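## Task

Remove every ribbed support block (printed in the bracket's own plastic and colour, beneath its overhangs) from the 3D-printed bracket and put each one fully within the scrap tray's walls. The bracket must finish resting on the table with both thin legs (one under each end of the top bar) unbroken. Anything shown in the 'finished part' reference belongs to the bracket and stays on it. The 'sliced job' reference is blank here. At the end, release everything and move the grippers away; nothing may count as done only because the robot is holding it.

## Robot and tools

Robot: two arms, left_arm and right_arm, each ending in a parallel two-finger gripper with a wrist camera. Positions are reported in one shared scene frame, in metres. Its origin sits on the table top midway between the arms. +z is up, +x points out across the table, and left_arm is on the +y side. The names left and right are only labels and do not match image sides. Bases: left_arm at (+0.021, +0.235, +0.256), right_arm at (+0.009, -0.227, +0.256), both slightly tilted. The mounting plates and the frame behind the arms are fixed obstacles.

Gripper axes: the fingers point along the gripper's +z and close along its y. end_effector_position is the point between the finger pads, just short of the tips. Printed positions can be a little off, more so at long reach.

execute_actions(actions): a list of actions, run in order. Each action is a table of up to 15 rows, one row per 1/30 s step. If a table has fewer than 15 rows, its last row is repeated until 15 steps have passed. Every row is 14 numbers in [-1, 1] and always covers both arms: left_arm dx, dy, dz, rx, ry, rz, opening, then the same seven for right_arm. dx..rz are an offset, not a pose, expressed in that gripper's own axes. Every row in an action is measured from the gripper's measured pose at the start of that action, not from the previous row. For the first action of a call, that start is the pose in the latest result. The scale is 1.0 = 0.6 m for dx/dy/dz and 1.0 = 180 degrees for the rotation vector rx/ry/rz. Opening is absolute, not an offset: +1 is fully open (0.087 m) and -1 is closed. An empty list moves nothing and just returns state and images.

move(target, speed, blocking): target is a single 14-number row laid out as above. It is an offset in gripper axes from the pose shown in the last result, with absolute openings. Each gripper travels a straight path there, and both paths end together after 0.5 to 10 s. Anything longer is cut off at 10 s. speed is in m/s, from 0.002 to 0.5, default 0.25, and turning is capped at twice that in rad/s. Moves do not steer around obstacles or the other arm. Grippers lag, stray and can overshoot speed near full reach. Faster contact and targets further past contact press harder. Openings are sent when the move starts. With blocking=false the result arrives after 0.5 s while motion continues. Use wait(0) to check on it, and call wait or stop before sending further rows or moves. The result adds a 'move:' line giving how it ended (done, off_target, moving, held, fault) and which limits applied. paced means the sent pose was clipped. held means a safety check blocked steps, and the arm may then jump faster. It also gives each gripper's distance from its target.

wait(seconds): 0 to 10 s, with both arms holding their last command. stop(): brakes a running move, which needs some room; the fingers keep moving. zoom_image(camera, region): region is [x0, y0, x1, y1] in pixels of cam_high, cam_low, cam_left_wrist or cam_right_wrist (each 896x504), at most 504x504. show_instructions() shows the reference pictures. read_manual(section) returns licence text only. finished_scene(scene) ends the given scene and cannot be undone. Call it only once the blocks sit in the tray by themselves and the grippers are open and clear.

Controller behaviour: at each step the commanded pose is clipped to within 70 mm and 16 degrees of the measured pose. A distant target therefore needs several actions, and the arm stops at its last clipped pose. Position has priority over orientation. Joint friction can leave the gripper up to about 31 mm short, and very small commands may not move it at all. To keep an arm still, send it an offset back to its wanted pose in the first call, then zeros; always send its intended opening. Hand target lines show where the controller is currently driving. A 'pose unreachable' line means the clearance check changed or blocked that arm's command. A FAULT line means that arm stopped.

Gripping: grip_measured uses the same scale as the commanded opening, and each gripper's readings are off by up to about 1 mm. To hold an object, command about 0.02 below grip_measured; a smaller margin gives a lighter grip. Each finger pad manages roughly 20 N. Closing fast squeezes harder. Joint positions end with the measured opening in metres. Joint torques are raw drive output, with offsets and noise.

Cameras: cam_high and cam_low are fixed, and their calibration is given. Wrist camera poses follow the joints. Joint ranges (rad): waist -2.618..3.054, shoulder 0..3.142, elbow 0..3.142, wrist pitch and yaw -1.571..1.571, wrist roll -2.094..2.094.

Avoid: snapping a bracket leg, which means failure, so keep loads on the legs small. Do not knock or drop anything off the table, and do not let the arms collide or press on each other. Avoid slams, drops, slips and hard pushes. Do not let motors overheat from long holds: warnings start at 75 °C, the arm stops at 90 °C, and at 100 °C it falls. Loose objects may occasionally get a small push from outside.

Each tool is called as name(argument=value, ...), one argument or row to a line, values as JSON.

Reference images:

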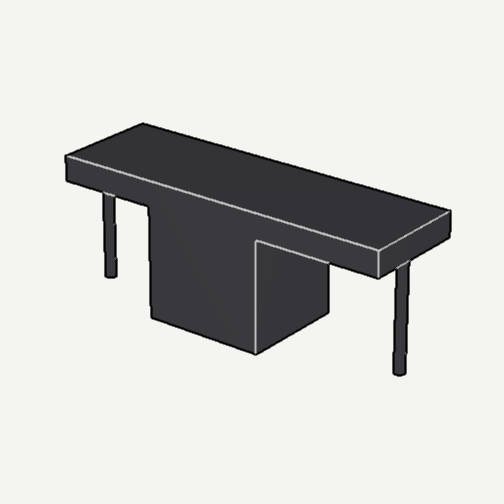

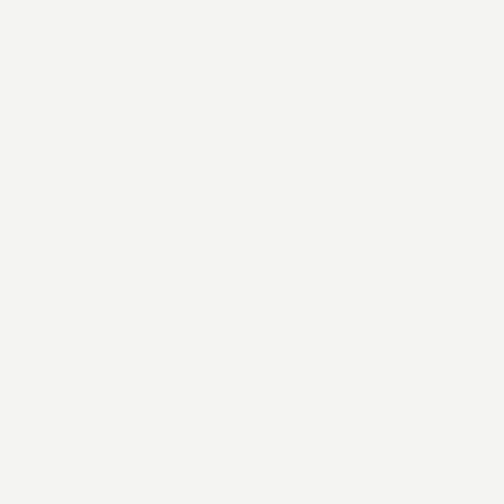

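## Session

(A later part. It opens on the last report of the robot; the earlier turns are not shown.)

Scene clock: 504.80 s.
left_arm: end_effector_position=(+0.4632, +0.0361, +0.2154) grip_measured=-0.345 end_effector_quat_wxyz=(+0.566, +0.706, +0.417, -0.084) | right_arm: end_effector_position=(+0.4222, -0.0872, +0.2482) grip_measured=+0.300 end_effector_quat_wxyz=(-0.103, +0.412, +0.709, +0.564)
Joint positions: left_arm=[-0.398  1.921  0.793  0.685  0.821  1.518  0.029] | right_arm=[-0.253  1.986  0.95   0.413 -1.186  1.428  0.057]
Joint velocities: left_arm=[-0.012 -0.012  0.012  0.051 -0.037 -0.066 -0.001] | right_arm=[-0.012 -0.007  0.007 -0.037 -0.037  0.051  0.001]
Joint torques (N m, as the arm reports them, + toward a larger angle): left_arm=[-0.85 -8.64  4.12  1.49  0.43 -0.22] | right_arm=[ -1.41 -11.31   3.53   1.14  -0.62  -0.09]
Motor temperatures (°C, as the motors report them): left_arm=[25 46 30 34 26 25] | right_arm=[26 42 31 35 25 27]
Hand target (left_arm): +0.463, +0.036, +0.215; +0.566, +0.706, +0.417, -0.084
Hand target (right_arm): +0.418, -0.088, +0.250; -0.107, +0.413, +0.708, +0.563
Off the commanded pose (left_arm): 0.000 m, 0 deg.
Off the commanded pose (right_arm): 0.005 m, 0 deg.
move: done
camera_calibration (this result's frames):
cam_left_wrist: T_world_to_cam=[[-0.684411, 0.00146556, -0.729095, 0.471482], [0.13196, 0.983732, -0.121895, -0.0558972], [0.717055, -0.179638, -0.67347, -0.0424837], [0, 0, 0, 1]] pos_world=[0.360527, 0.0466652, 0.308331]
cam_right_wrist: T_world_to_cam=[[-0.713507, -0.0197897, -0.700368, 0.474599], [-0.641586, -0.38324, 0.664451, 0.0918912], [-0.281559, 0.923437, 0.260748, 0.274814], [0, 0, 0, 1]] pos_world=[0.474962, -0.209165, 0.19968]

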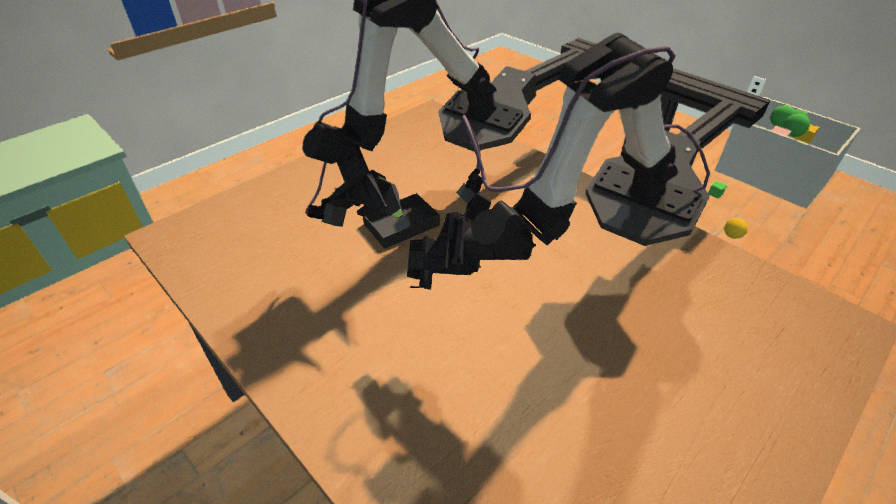

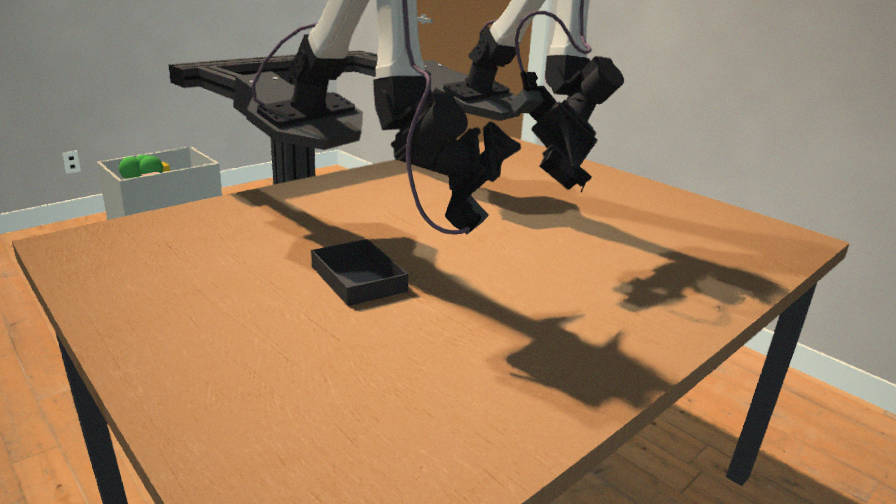

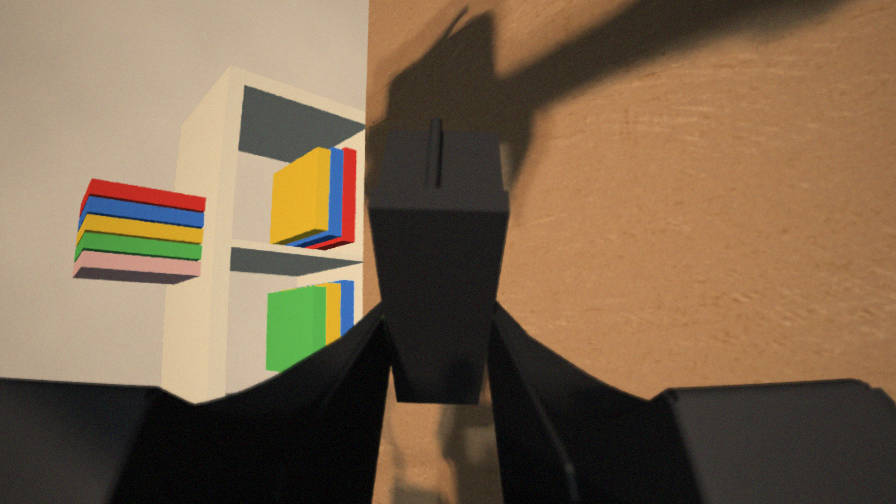

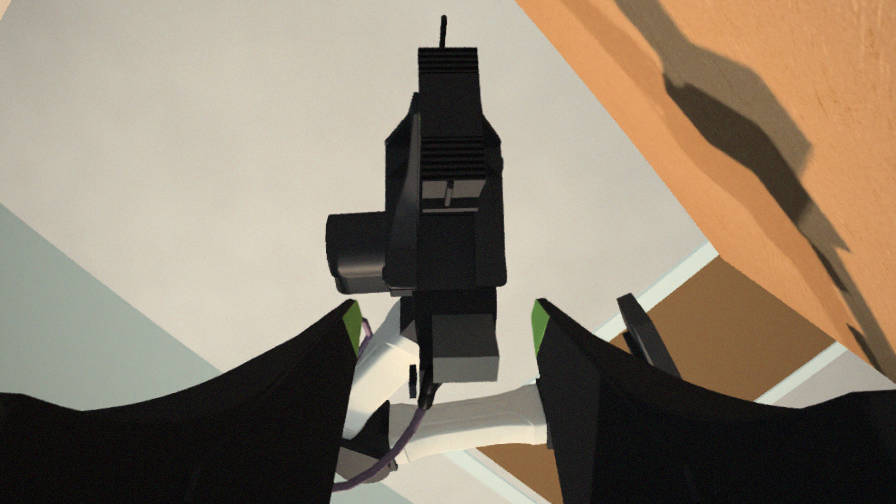

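execute_actions(
  actions=[],
)

Scene clock: 515.90 s.
left_arm: end_effector_position=(+0.4632, +0.0361, +0.2154) grip_measured=-0.345 end_effector_quat_wxyz=(+0.566, +0.706, +0.417, -0.084) | right_arm: end_effector_position=(+0.4218, -0.0871, +0.2479) grip_measured=+0.300 end_effector_quat_wxyz=(-0.104, +0.412, +0.709, +0.563)
Joint positions: left_arm=[-0.398  1.921  0.793  0.685  0.821  1.518  0.029] | right_arm=[-0.253  1.986  0.95   0.409 -1.187  1.425  0.057]
Joint velocities: left_arm=[ 0.002  0.012 -0.002  0.022 -0.022 -0.007 -0.   ] | right_arm=[-0.012 -0.012 -0.007  0.007 -0.066 -0.007  0.   ]
Joint torques (N m, as the arm reports them, + toward a larger angle): left_arm=[-0.89 -8.63  4.29  1.5   0.43 -0.22] | right_arm=[ -1.39 -11.23   3.54   1.13  -0.63  -0.09]
Motor temperatures (°C, as the motors report them): left_arm=[25 46 30 34 26 25] | right_arm=[26 44 31 35 26 27]
Hand target (left_arm): +0.463, +0.036, +0.215; +0.566, +0.706, +0.417, -0.084
Hand target (right_arm): +0.418, -0.088, +0.250; -0.108, +0.413, +0.708, +0.563
Off the commanded pose (left_arm): 0.000 m, 0 deg.
Off the commanded pose (right_arm): 0.005 m, 0 deg.
camera_calibration (this result's frames):
cam_left_wrist: T_world_to_cam=[[-0.684411, 0.00146556, -0.729095, 0.471482], [0.13196, 0.983732, -0.121895, -0.0558972], [0.717055, -0.179638, -0.67347, -0.0424837], [0, 0, 0, 1]] pos_world=[0.360527, 0.0466652, 0.308331]
cam_right_wrist: T_world_to_cam=[[-0.714479, -0.0205986, -0.699353, 0.474202], [-0.64028, -0.383725, 0.66543, 0.0909526], [-0.282066, 0.923218, 0.260974, 0.274865], [0, 0, 0, 1]] pos_world=[0.474573, -0.209091, 0.199379]

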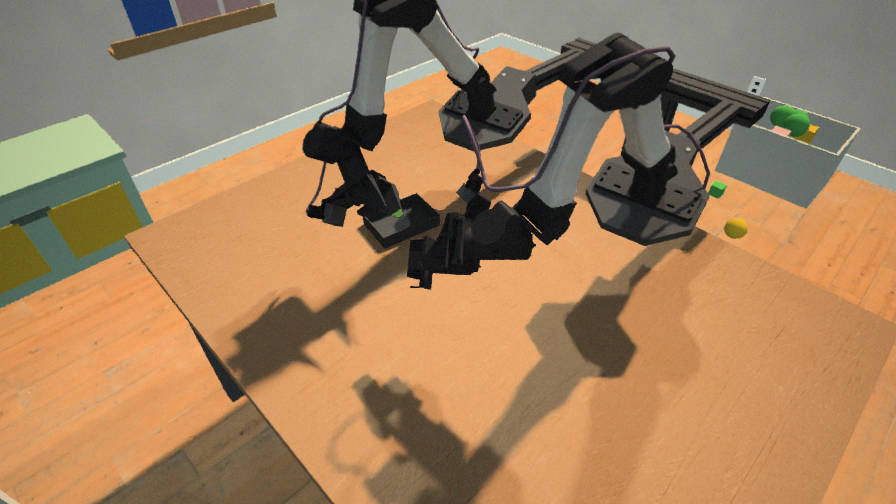

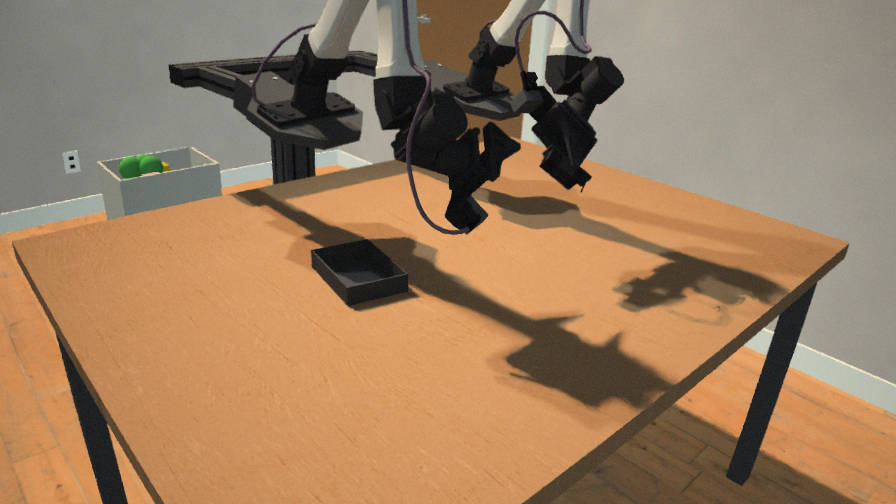

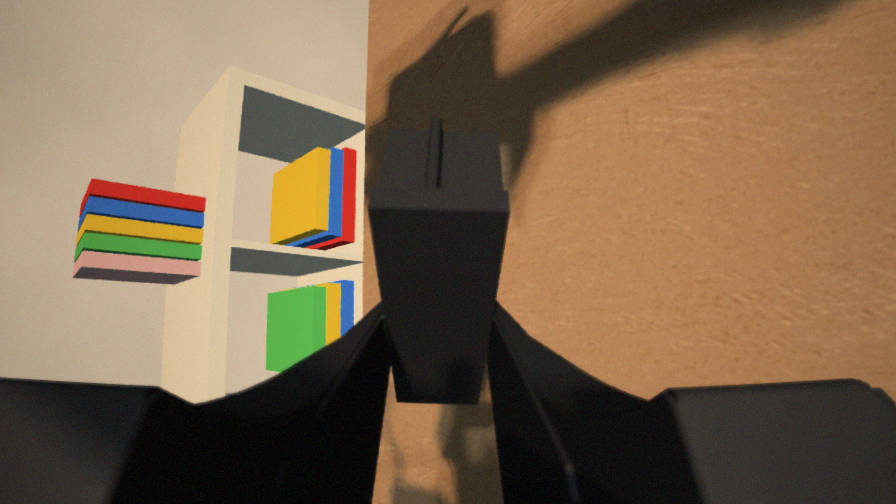

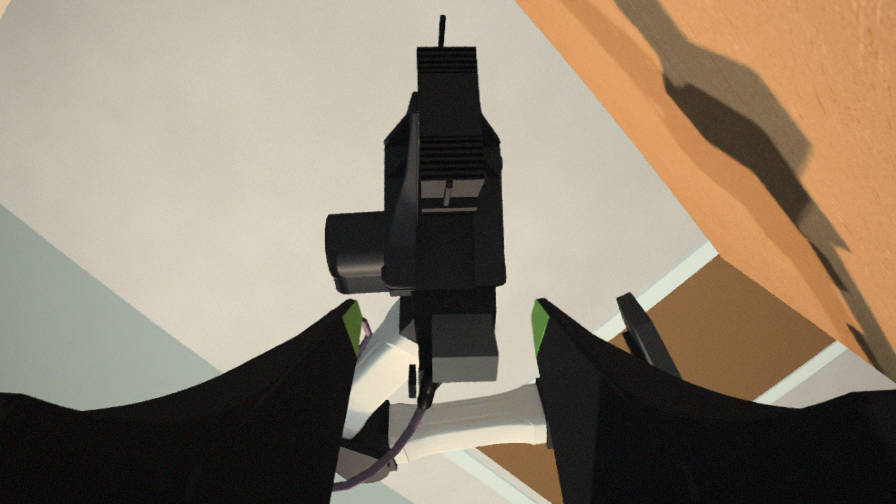

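move(
  target=[-0.093, -0.2432, 0.0579, 0.320, 0.2195, 0.0444, -0.40, 0.003, -0.1718, -0.3603, 0.398, -0.073, -0.291, 0.3],
  speed=0.2,
)

Scene clock: 577.33 s.
left_arm: end_effector_position=(+0.3406, -0.0225, +0.1344) grip_measured=-0.345 end_effector_quat_wxyz=(+0.019, +0.896, +0.443, -0.002) | right_arm: end_effector_position=(+0.2859, -0.2821, +0.2507) grip_measured=+0.300 end_effector_quat_wxyz=(+0.011, +0.012, +1.000, +0.000)
Joint positions: left_arm=[-1.003  2.195  1.355 -0.555 -0.233  1.425  0.029] | right_arm=[-0.389  1.474  1.014 -0.82  -0.096 -0.2    0.057]
Joint velocities: left_arm=[-0.002  0.012 -0.002 -0.007 -0.037 -0.037 -0.   ] | right_arm=[-0.007 -0.002 -0.007  0.066 -0.037  0.051 -0.   ]
Joint torques (N m, as the arm reports them, + toward a larger angle): left_arm=[-3.46 -8.52  6.85  0.22 -0.03 -0.23] | right_arm=[-0.42 -8.54  3.93  0.47  0.02 -0.06]
Motor temperatures (°C, as the motors report them): left_arm=[25 47 30 34 26 25] | right_arm=[26 48 29 34 26 27]
Hand target (left_arm): +0.338, -0.023, +0.130; +0.006, +0.898, +0.440, +0.000
Hand target (right_arm): +0.279, -0.281, +0.248; +0.007, +0.004, +1.000, -0.003
Off the commanded pose (left_arm): 0.005 m, 2 deg.
Off the commanded pose (right_arm): 0.006 m, 2 deg.
move: done
camera_calibration (this result's frames):
cam_left_wrist: T_world_to_cam=[[-0.797188, 0.602449, -0.0393349, 0.287786], [0.372388, 0.541952, 0.753402, -0.201409], [0.475204, 0.585955, -0.656382, 0.077635], [0, 0, 0, 1]] pos_world=[0.267529, -0.109713, 0.21402]
cam_right_wrist: T_world_to_cam=[[-0.0440022, -0.999029, 0.00202954, -0.268498], [-0.653202, 0.0303073, 0.756577, 0.0249646], [-0.755904, 0.0319654, -0.653902, 0.52925], [0, 0, 0, 1]] pos_world=[0.404555, -0.285912, 0.327735]

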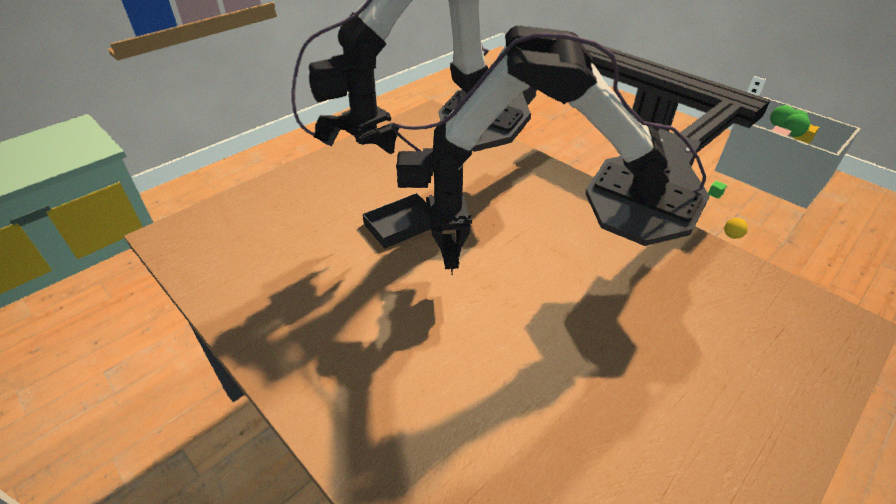

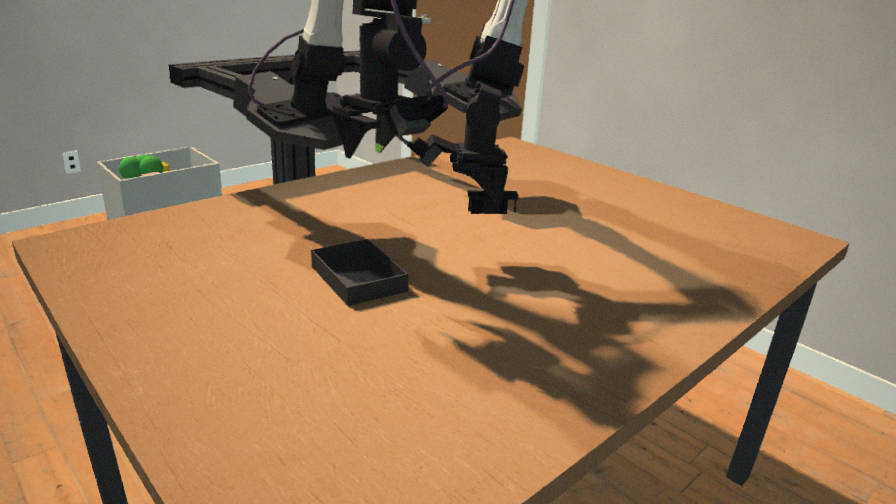

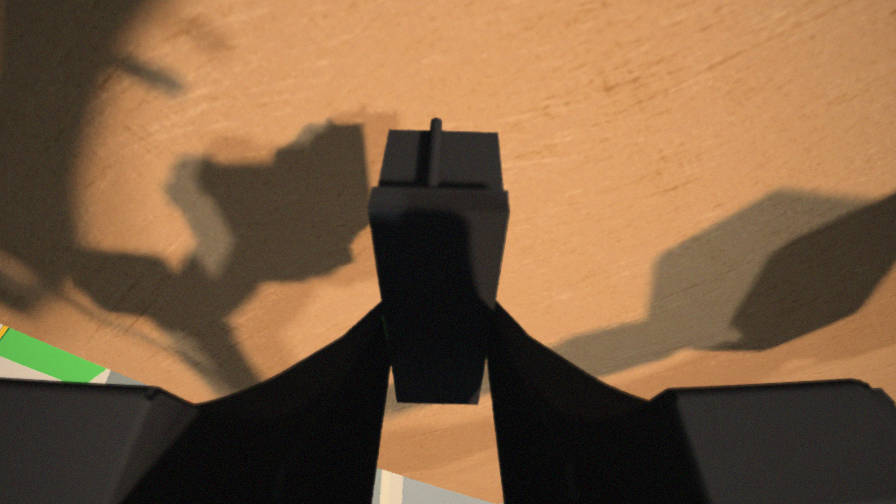

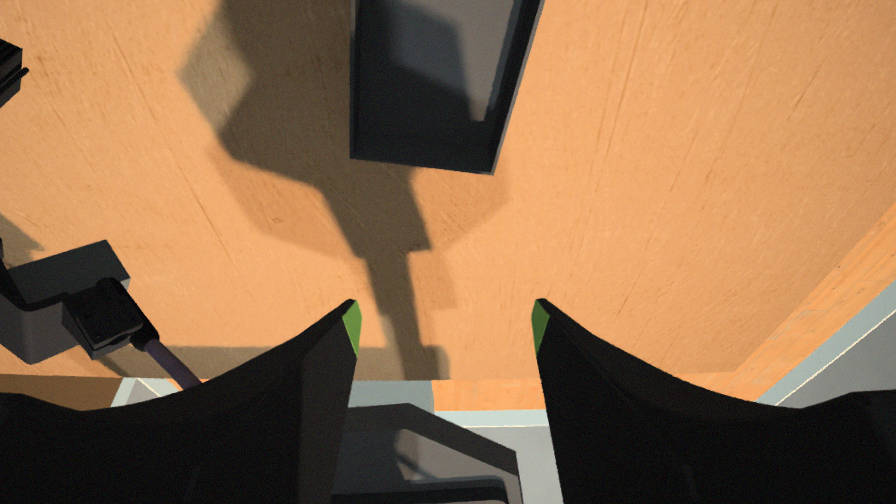

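move(
  target=[0, 0, 0.141, 0.0103, 0.0, 0, -0.40, 0, 0, 0, 0, 0, 0, 0.3],
  speed=0.08,
)

zoom_image(
  camera="cam_low",
  region=[400, 150, 600, 290],
)

Scene clock: 594.00 s.
left_arm: end_effector_position=(+0.3348, -0.0228, +0.0559) grip_measured=-0.345 end_effector_quat_wxyz=(-0.002, +0.899, +0.439, -0.008) | right_arm: end_effector_position=(+0.2862, -0.2825, +0.2507) grip_measured=+0.300 end_effector_quat_wxyz=(+0.011, +0.012, +1.000, -0.000)
Joint positions: left_arm=[-0.967  2.428  1.413 -0.416 -0.228  1.461  0.029] | right_arm=[-0.389  1.474  1.014 -0.819 -0.095 -0.201  0.057]
Joint velocities: left_arm=[ 0.007 -0.017  0.002  0.007  0.022 -0.022  0.   ] | right_arm=[-0.007  0.007  0.002  0.007 -0.007  0.007 -0.001]
Joint torques (N m, as the arm reports them, + toward a larger angle): left_arm=[-1.64 -9.29  5.74  0.43  0.2  -0.12] | right_arm=[-1.14 -7.48  6.3   0.39 -0.12  0.05]
Motor temperatures (°C, as the motors report them): left_arm=[26 47 31 32 25 25] | right_arm=[26 45 29 33 26 27]
Hand target (left_arm): +0.341, -0.025, +0.049; +0.004, +0.897, +0.443, -0.008
Hand target (right_arm): +0.286, -0.282, +0.251; +0.011, +0.012, +1.000, +0.000
Off the commanded pose (left_arm): 0.010 m, 1 deg.
Off the commanded pose (right_arm): 0.000 m, 0 deg.
move: done
camera_calibration (this result's frames):
cam_left_wrist: T_world_to_cam=[[-0.791655, 0.610957, 0.00373938, 0.276192], [0.400161, 0.513869, 0.758821, -0.150188], [0.461686, 0.602221, -0.651288, 0.0336363], [0, 0, 0, 1]] pos_world=[0.263219, -0.111821, 0.13484]
cam_right_wrist: T_world_to_cam=[[-0.0427916, -0.999077, 0.00376349, -0.269659], [-0.653822, 0.0308518, 0.756019, 0.0256109], [-0.755437, 0.0298906, -0.654539, 0.528848], [0, 0, 0, 1]] pos_world=[0.404717, -0.286008, 0.327804]

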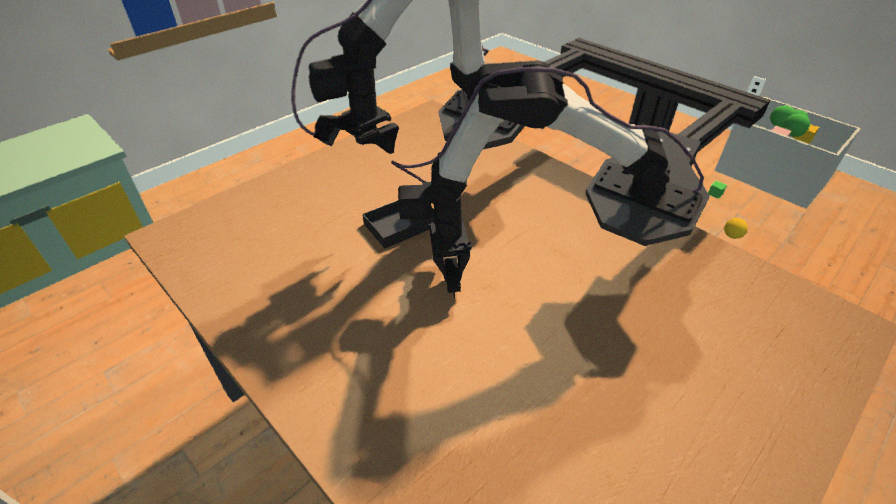

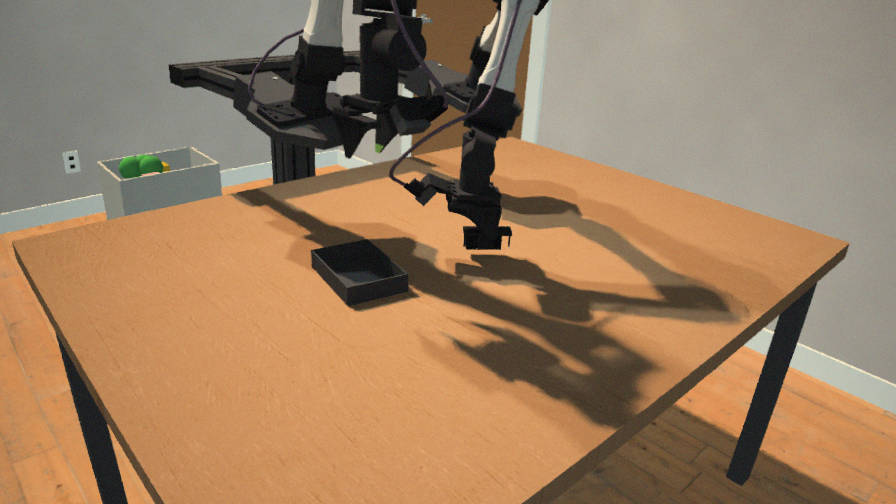

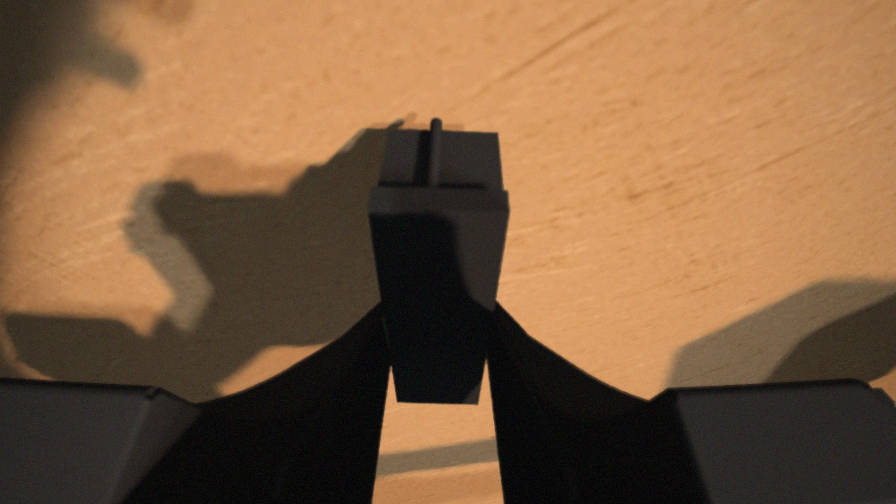

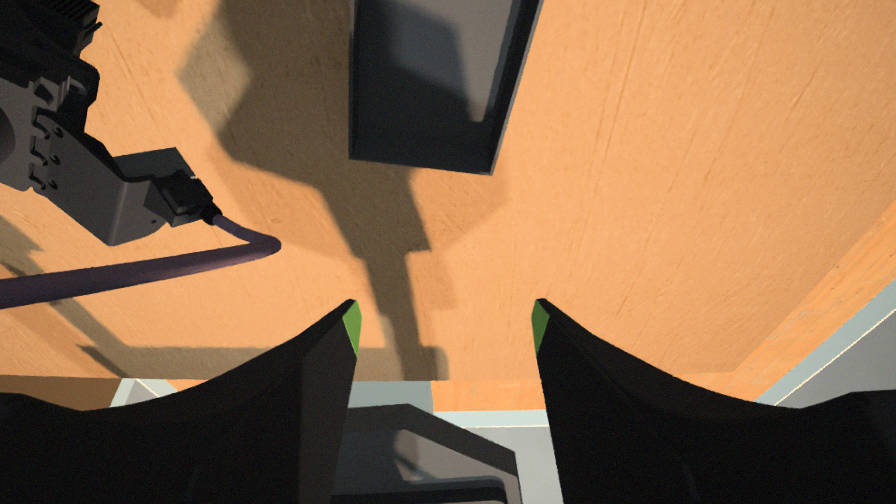

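Region (400, 150, 600, 290) of cam_low's 896x504 image, scaled by 2.520, with more detail than that image has; it fills the top 353 rows of this view, and the rest is white.

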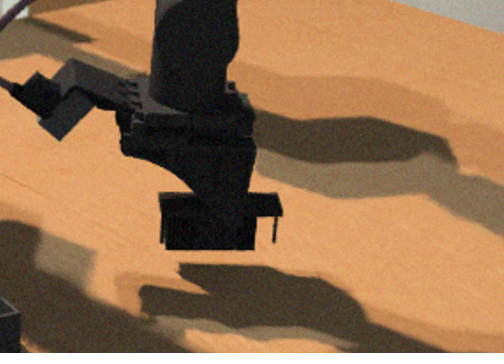

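move(
  target=[0.0035, 0.01, 0.0333, 0.003, 0.002, 0, -0.40, 0, 0, 0, 0, 0, 0, 0.3],
  speed=0.03,
)

zoom_image(
  camera="cam_left_wrist",
  region=[340, 80, 540, 220],
)

zoom_image(
  camera="cam_low",
  region=[430, 200, 550, 284],
)

Scene clock: 600.47 s.
left_arm: end_effector_position=(+0.3344, -0.0267, +0.0432) grip_measured=-0.345 end_effector_quat_wxyz=(-0.007, +0.900, +0.435, -0.010) | right_arm: end_effector_position=(+0.2862, -0.2825, +0.2507) grip_measured=+0.300 end_effector_quat_wxyz=(+0.011, +0.012, +1.000, -0.000)
Joint positions: left_arm=[-0.967  2.479  1.453 -0.416 -0.228  1.467  0.029] | right_arm=[-0.389  1.474  1.014 -0.819 -0.095 -0.201  0.057]
Joint velocities: left_arm=[-0.017 -0.012  0.002 -0.037  0.007  0.081  0.   ] | right_arm=[-0.002 -0.002  0.012  0.007 -0.051 -0.007  0.   ]
Joint torques (N m, as the arm reports them, + toward a larger angle): left_arm=[-1.42 -9.32  5.8   0.33  0.1  -0.08] | right_arm=[-1.13 -7.54  6.27  0.41 -0.09  0.04]
Motor temperatures (°C, as the motors report them): left_arm=[26 48 31 32 25 25] | right_arm=[26 44 30 33 26 27]
Hand target (left_arm): +0.340, -0.024, +0.036; -0.008, +0.899, +0.439, -0.007
Hand target (right_arm): +0.286, -0.283, +0.251; +0.011, +0.012, +1.000, -0.000
Off the commanded pose (left_arm): 0.010 m, 1 deg.
Off the commanded pose (right_arm): 0.000 m, 0 deg.
move: done
camera_calibration (this result's frames):
cam_left_wrist: T_world_to_cam=[[-0.786032, 0.618028, 0.013972, 0.276203], [0.410424, 0.504825, 0.75941, -0.142115], [0.462283, 0.602655, -0.650462, 0.027722], [0, 0, 0, 1]] pos_world=[0.262616, -0.115665, 0.122096]
cam_right_wrist: T_world_to_cam=[[-0.0427916, -0.999077, 0.00376349, -0.269659], [-0.653822, 0.0308518, 0.756019, 0.0256109], [-0.755437, 0.0298906, -0.654539, 0.528848], [0, 0, 0, 1]] pos_world=[0.404717, -0.286008, 0.327804]

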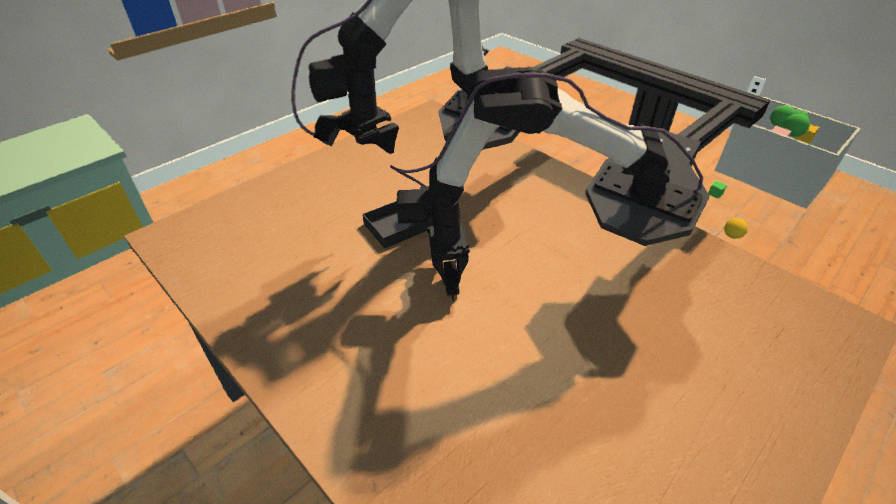

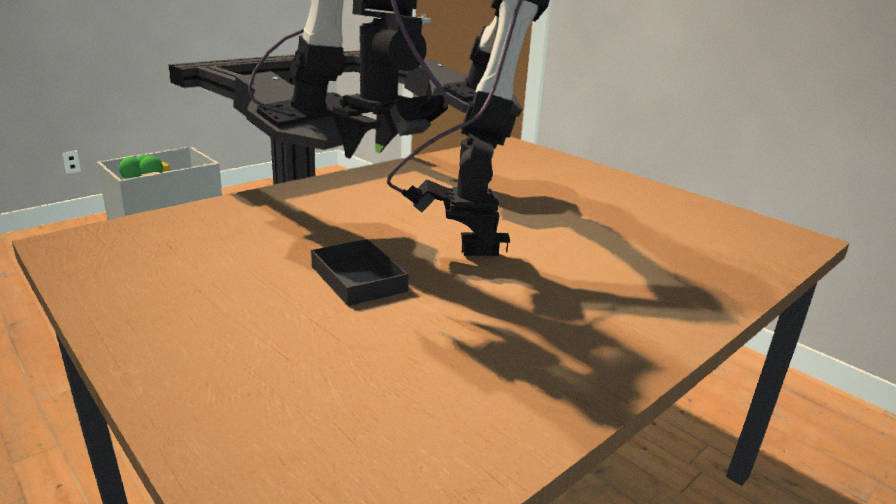

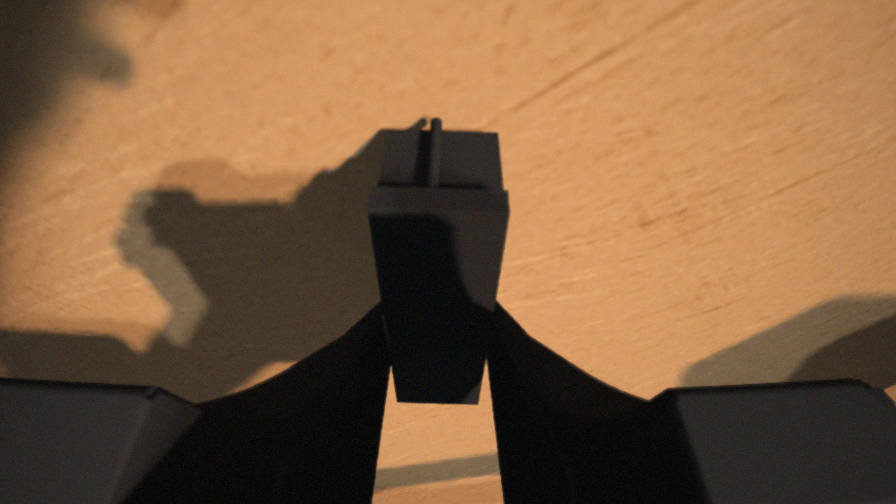

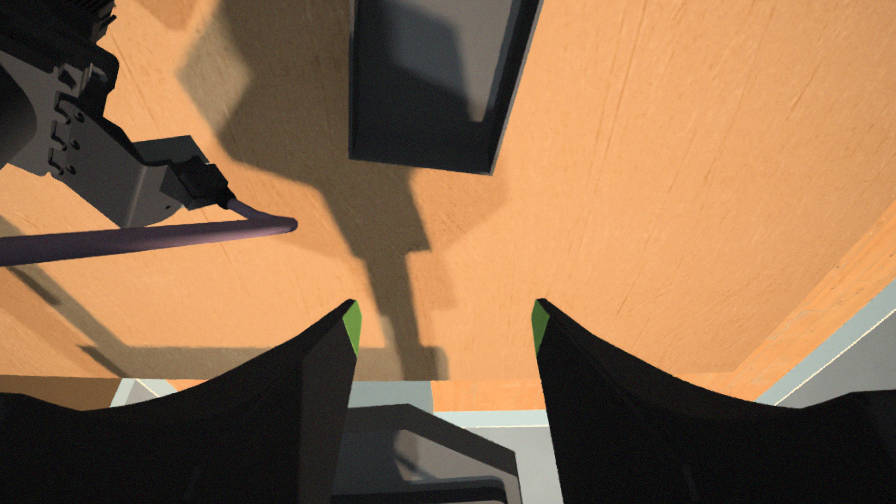

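Region (340, 80, 540, 220) of cam_left_wrist's 896x504 image, scaled by 2.520, with more detail than that image has; it fills the top 353 rows of this view, and the rest is white.

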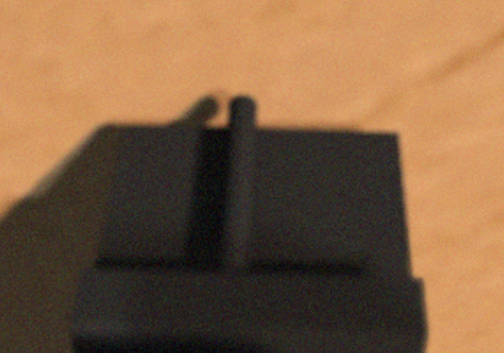

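Region (430, 200, 550, 284) of cam_low's 896x504 image, scaled by 4.200, with more detail than that image has; it fills the top 353 rows of this view, and the rest is white.

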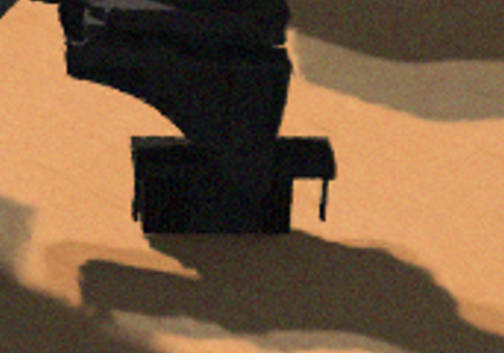

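move(
  target=[0.0093, 0.0045, 0.0195, 0.0, 0.002, 0, -0.40, 0, 0, 0, 0, 0, 0, 0.3],
  speed=0.02,
)

zoom_image(
  camera="cam_left_wrist",
  region=[340, 80, 540, 220],
)

Scene clock: 604.37 s.
left_arm: end_effector_position=(+0.3354, -0.0276, +0.0433) grip_measured=-0.345 end_effector_quat_wxyz=(-0.006, +0.903, +0.430, -0.009) | right_arm: end_effector_position=(+0.2862, -0.2825, +0.2507) grip_measured=+0.300 end_effector_quat_wxyz=(+0.011, +0.012, +1.000, -0.000)
Joint positions: left_arm=[-0.967  2.479  1.454 -0.414 -0.228  1.478  0.029] | right_arm=[-0.389  1.474  1.014 -0.819 -0.095 -0.201  0.057]
Joint velocities: left_arm=[ 0.002  0.007 -0.012 -0.11   0.125 -0.051  0.002] | right_arm=[ 0.002 -0.017 -0.002 -0.095 -0.022  0.022  0.   ]
Joint torques (N m, as the arm reports them, + toward a larger angle): left_arm=[-1.22 -8.53  5.6   0.38  0.1  -0.12] | right_arm=[-1.16 -7.43  6.3   0.39 -0.09  0.03]
Motor temperatures (°C, as the motors report them): left_arm=[25 48 32 32 25 25] | right_arm=[26 44 30 33 26 27]
Hand target (left_arm): +0.339, -0.024, +0.032; -0.009, +0.900, +0.435, -0.007
Hand target (right_arm): +0.286, -0.283, +0.251; +0.011, +0.012, +1.000, -0.000
Off the commanded pose (left_arm): 0.013 m, 1 deg.
Off the commanded pose (right_arm): 0.000 m, 0 deg.
move: off_target (left_arm)
camera_calibration (this result's frames):
cam_left_wrist: T_world_to_cam=[[-0.779871, 0.625845, 0.0109, 0.2758], [0.413847, 0.502478, 0.759109, -0.143338], [0.469608, 0.596518, -0.650872, 0.0252315], [0, 0, 0, 1]] pos_world=[0.26256, -0.115635, 0.122226]
cam_right_wrist: T_world_to_cam=[[-0.0427916, -0.999077, 0.00376349, -0.269659], [-0.653822, 0.0308518, 0.756019, 0.0256109], [-0.755437, 0.0298906, -0.654539, 0.528848], [0, 0, 0, 1]] pos_world=[0.404717, -0.286008, 0.327804]

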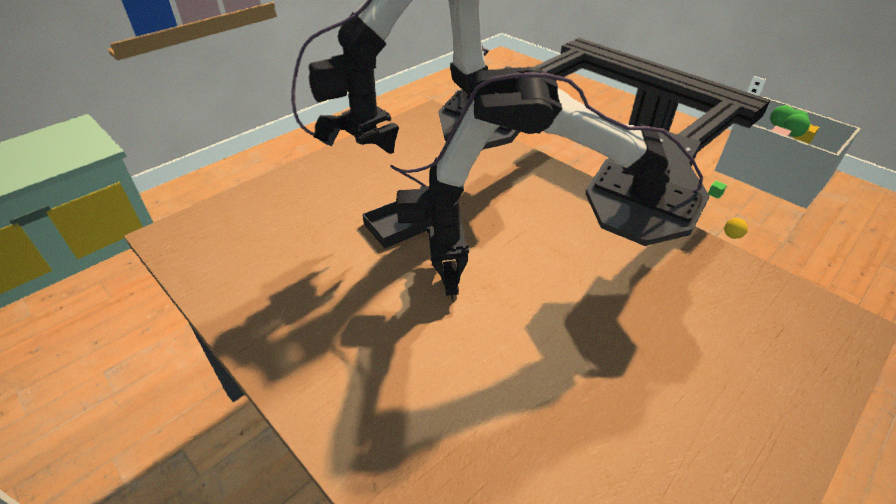

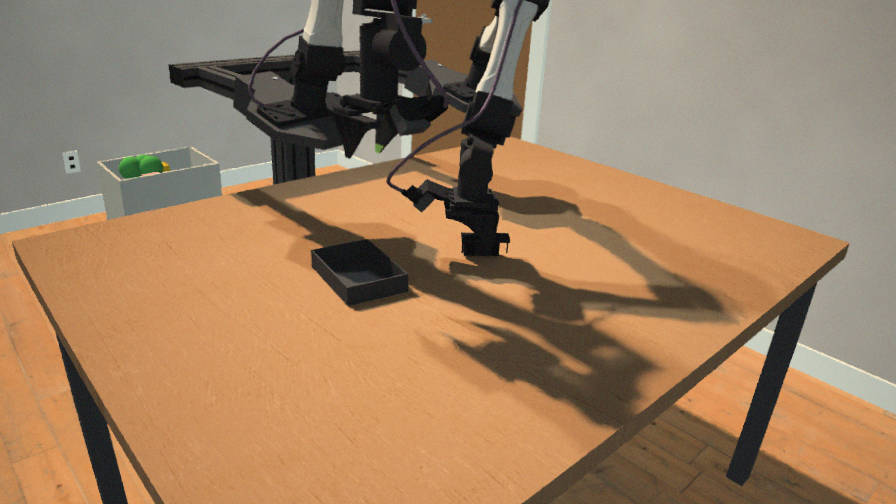

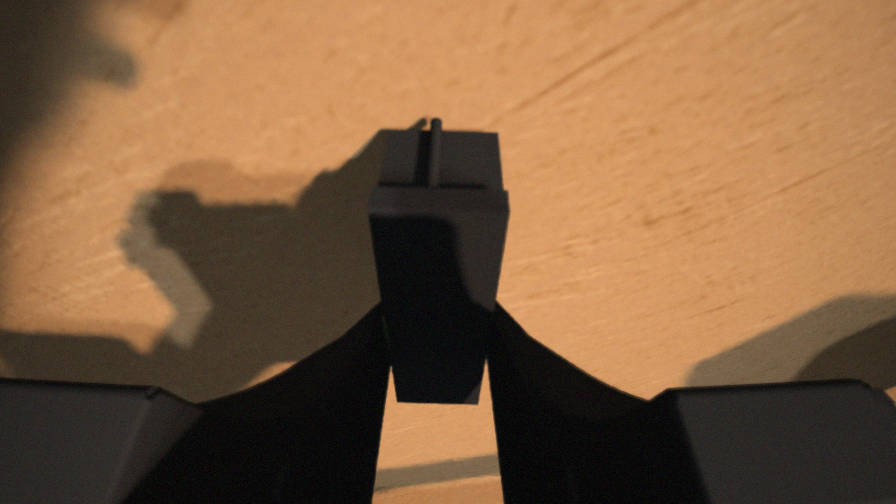

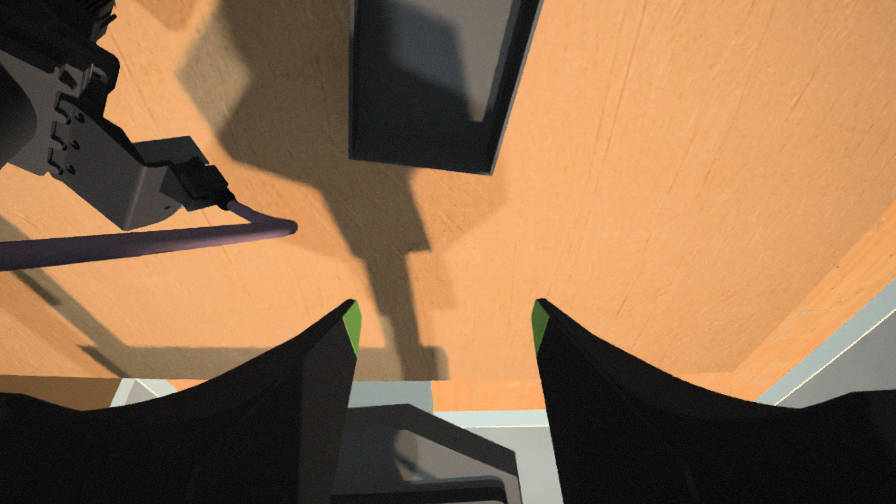

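Region (340, 80, 540, 220) of cam_left_wrist's 896x504 image, scaled by 2.520, with more detail than that image has; it fills the top 353 rows of this view, and the rest is white.

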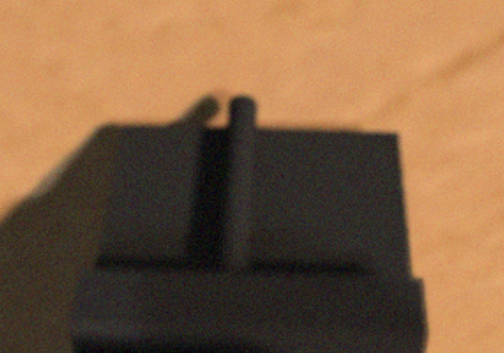

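move(
  target=[0.0085, 0.0009, 0.0245, 0.0, 0.0, 0, -0.40, 0, 0, 0, 0, 0, 0, 0.3],
  speed=0.02,
)

zoom_image(
  camera="cam_left_wrist",
  region=[340, 80, 540, 220],
)

Scene clock: 610.93 s.
left_arm: end_effector_position=(+0.3362, -0.0256, +0.0372) grip_measured=-0.345 end_effector_quat_wxyz=(-0.006, +0.904, +0.428, -0.009) | right_arm: end_effector_position=(+0.2862, -0.2825, +0.2507) grip_measured=+0.300 end_effector_quat_wxyz=(+0.011, +0.012, +1.000, -0.000)
Joint positions: left_arm=[-0.959  2.493  1.454 -0.398 -0.228  1.492  0.029] | right_arm=[-0.389  1.474  1.014 -0.819 -0.095 -0.201  0.057]
Joint velocities: left_arm=[-0.007  0.007 -0.002 -0.051 -0.022 -0.007 -0.   ] | right_arm=[-0.007 -0.017 -0.007 -0.037 -0.051 -0.037  0.001]
Joint torques (N m, as the arm reports them, + toward a larger angle): left_arm=[-1.69 -9.23  4.8   0.41  0.16 -0.13] | right_arm=[-1.13 -7.57  6.31  0.4  -0.1   0.04]
Motor temperatures (°C, as the motors report them): left_arm=[25 48 32 32 25 25] | right_arm=[26 43 30 32 25 27]
Hand target (left_arm): +0.338, -0.024, +0.029; -0.006, +0.903, +0.430, -0.009
Hand target (right_arm): +0.286, -0.283, +0.251; +0.011, +0.012, +1.000, -0.000
Off the commanded pose (left_arm): 0.009 m, 0 deg.
Off the commanded pose (right_arm): 0.000 m, 0 deg.
move: done
camera_calibration (this result's frames):
cam_left_wrist: T_world_to_cam=[[-0.776082, 0.630536, 0.0109651, 0.274106], [0.416476, 0.499399, 0.759703, -0.141036], [0.473544, 0.594158, -0.650178, 0.0183306], [0, 0, 0, 1]] pos_world=[0.262787, -0.113292, 0.116058]
cam_right_wrist: T_world_to_cam=[[-0.0427916, -0.999077, 0.00376349, -0.269659], [-0.653822, 0.0308518, 0.756019, 0.0256109], [-0.755437, 0.0298906, -0.654539, 0.528848], [0, 0, 0, 1]] pos_world=[0.404717, -0.286008, 0.327804]

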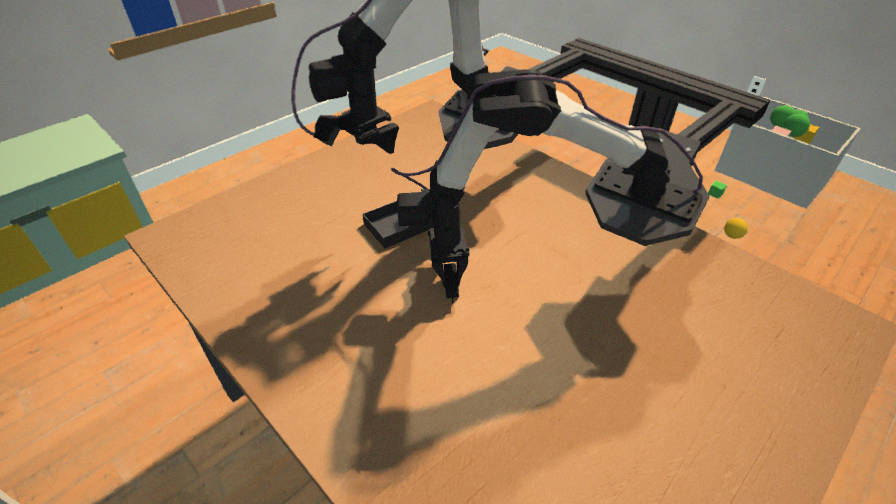

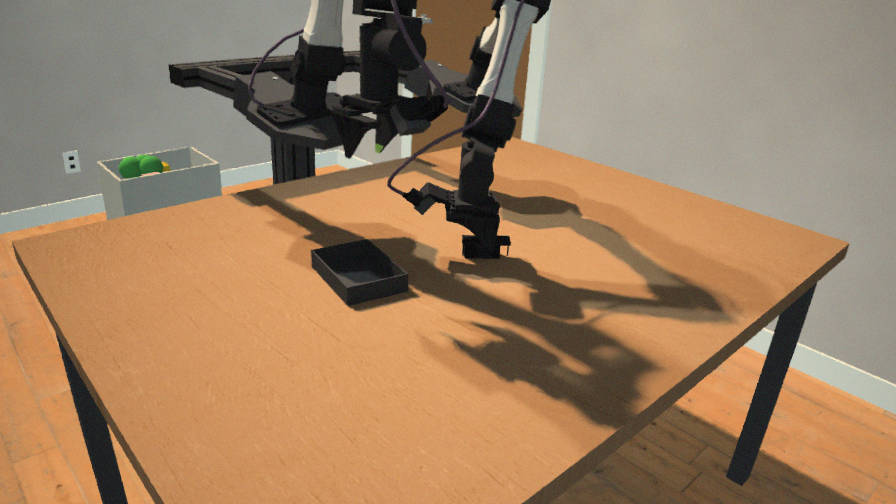

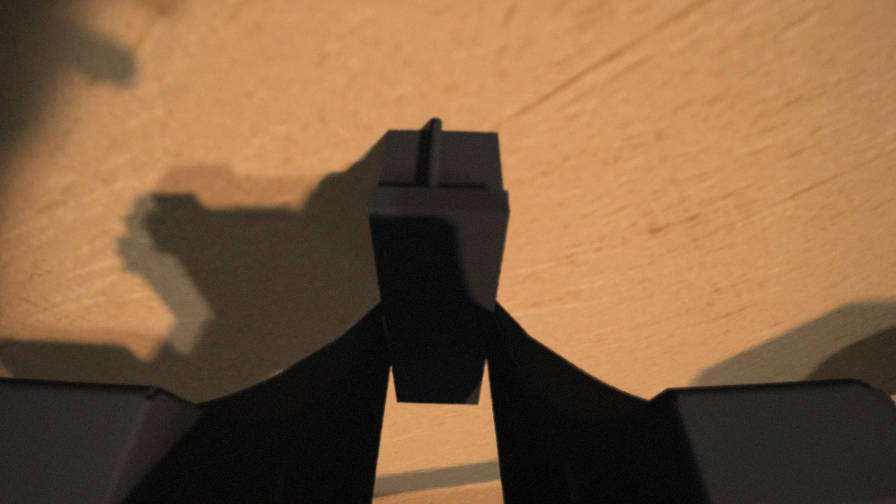

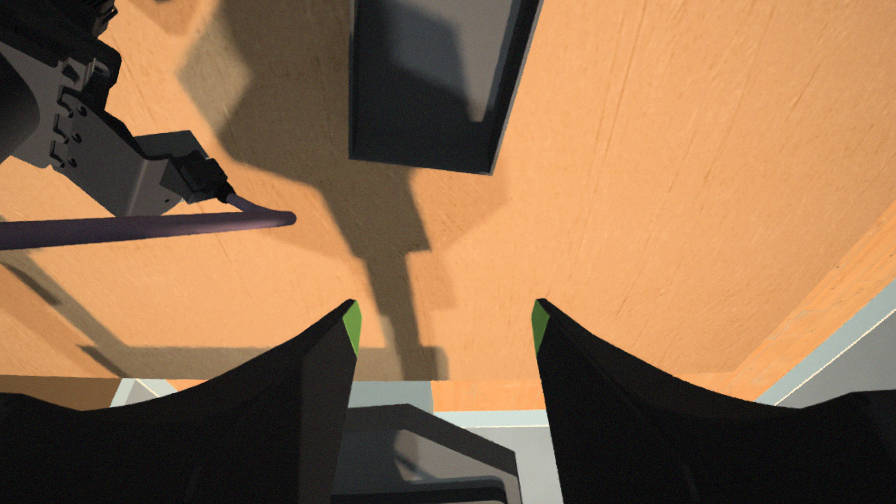

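Region (340, 80, 540, 220) of cam_left_wrist's 896x504 image, scaled by 2.520, with more detail than that image has; it fills the top 353 rows of this view, and the rest is white.

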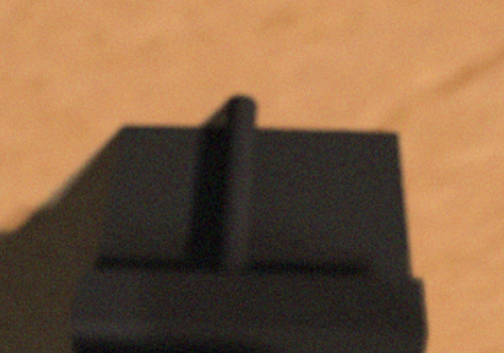

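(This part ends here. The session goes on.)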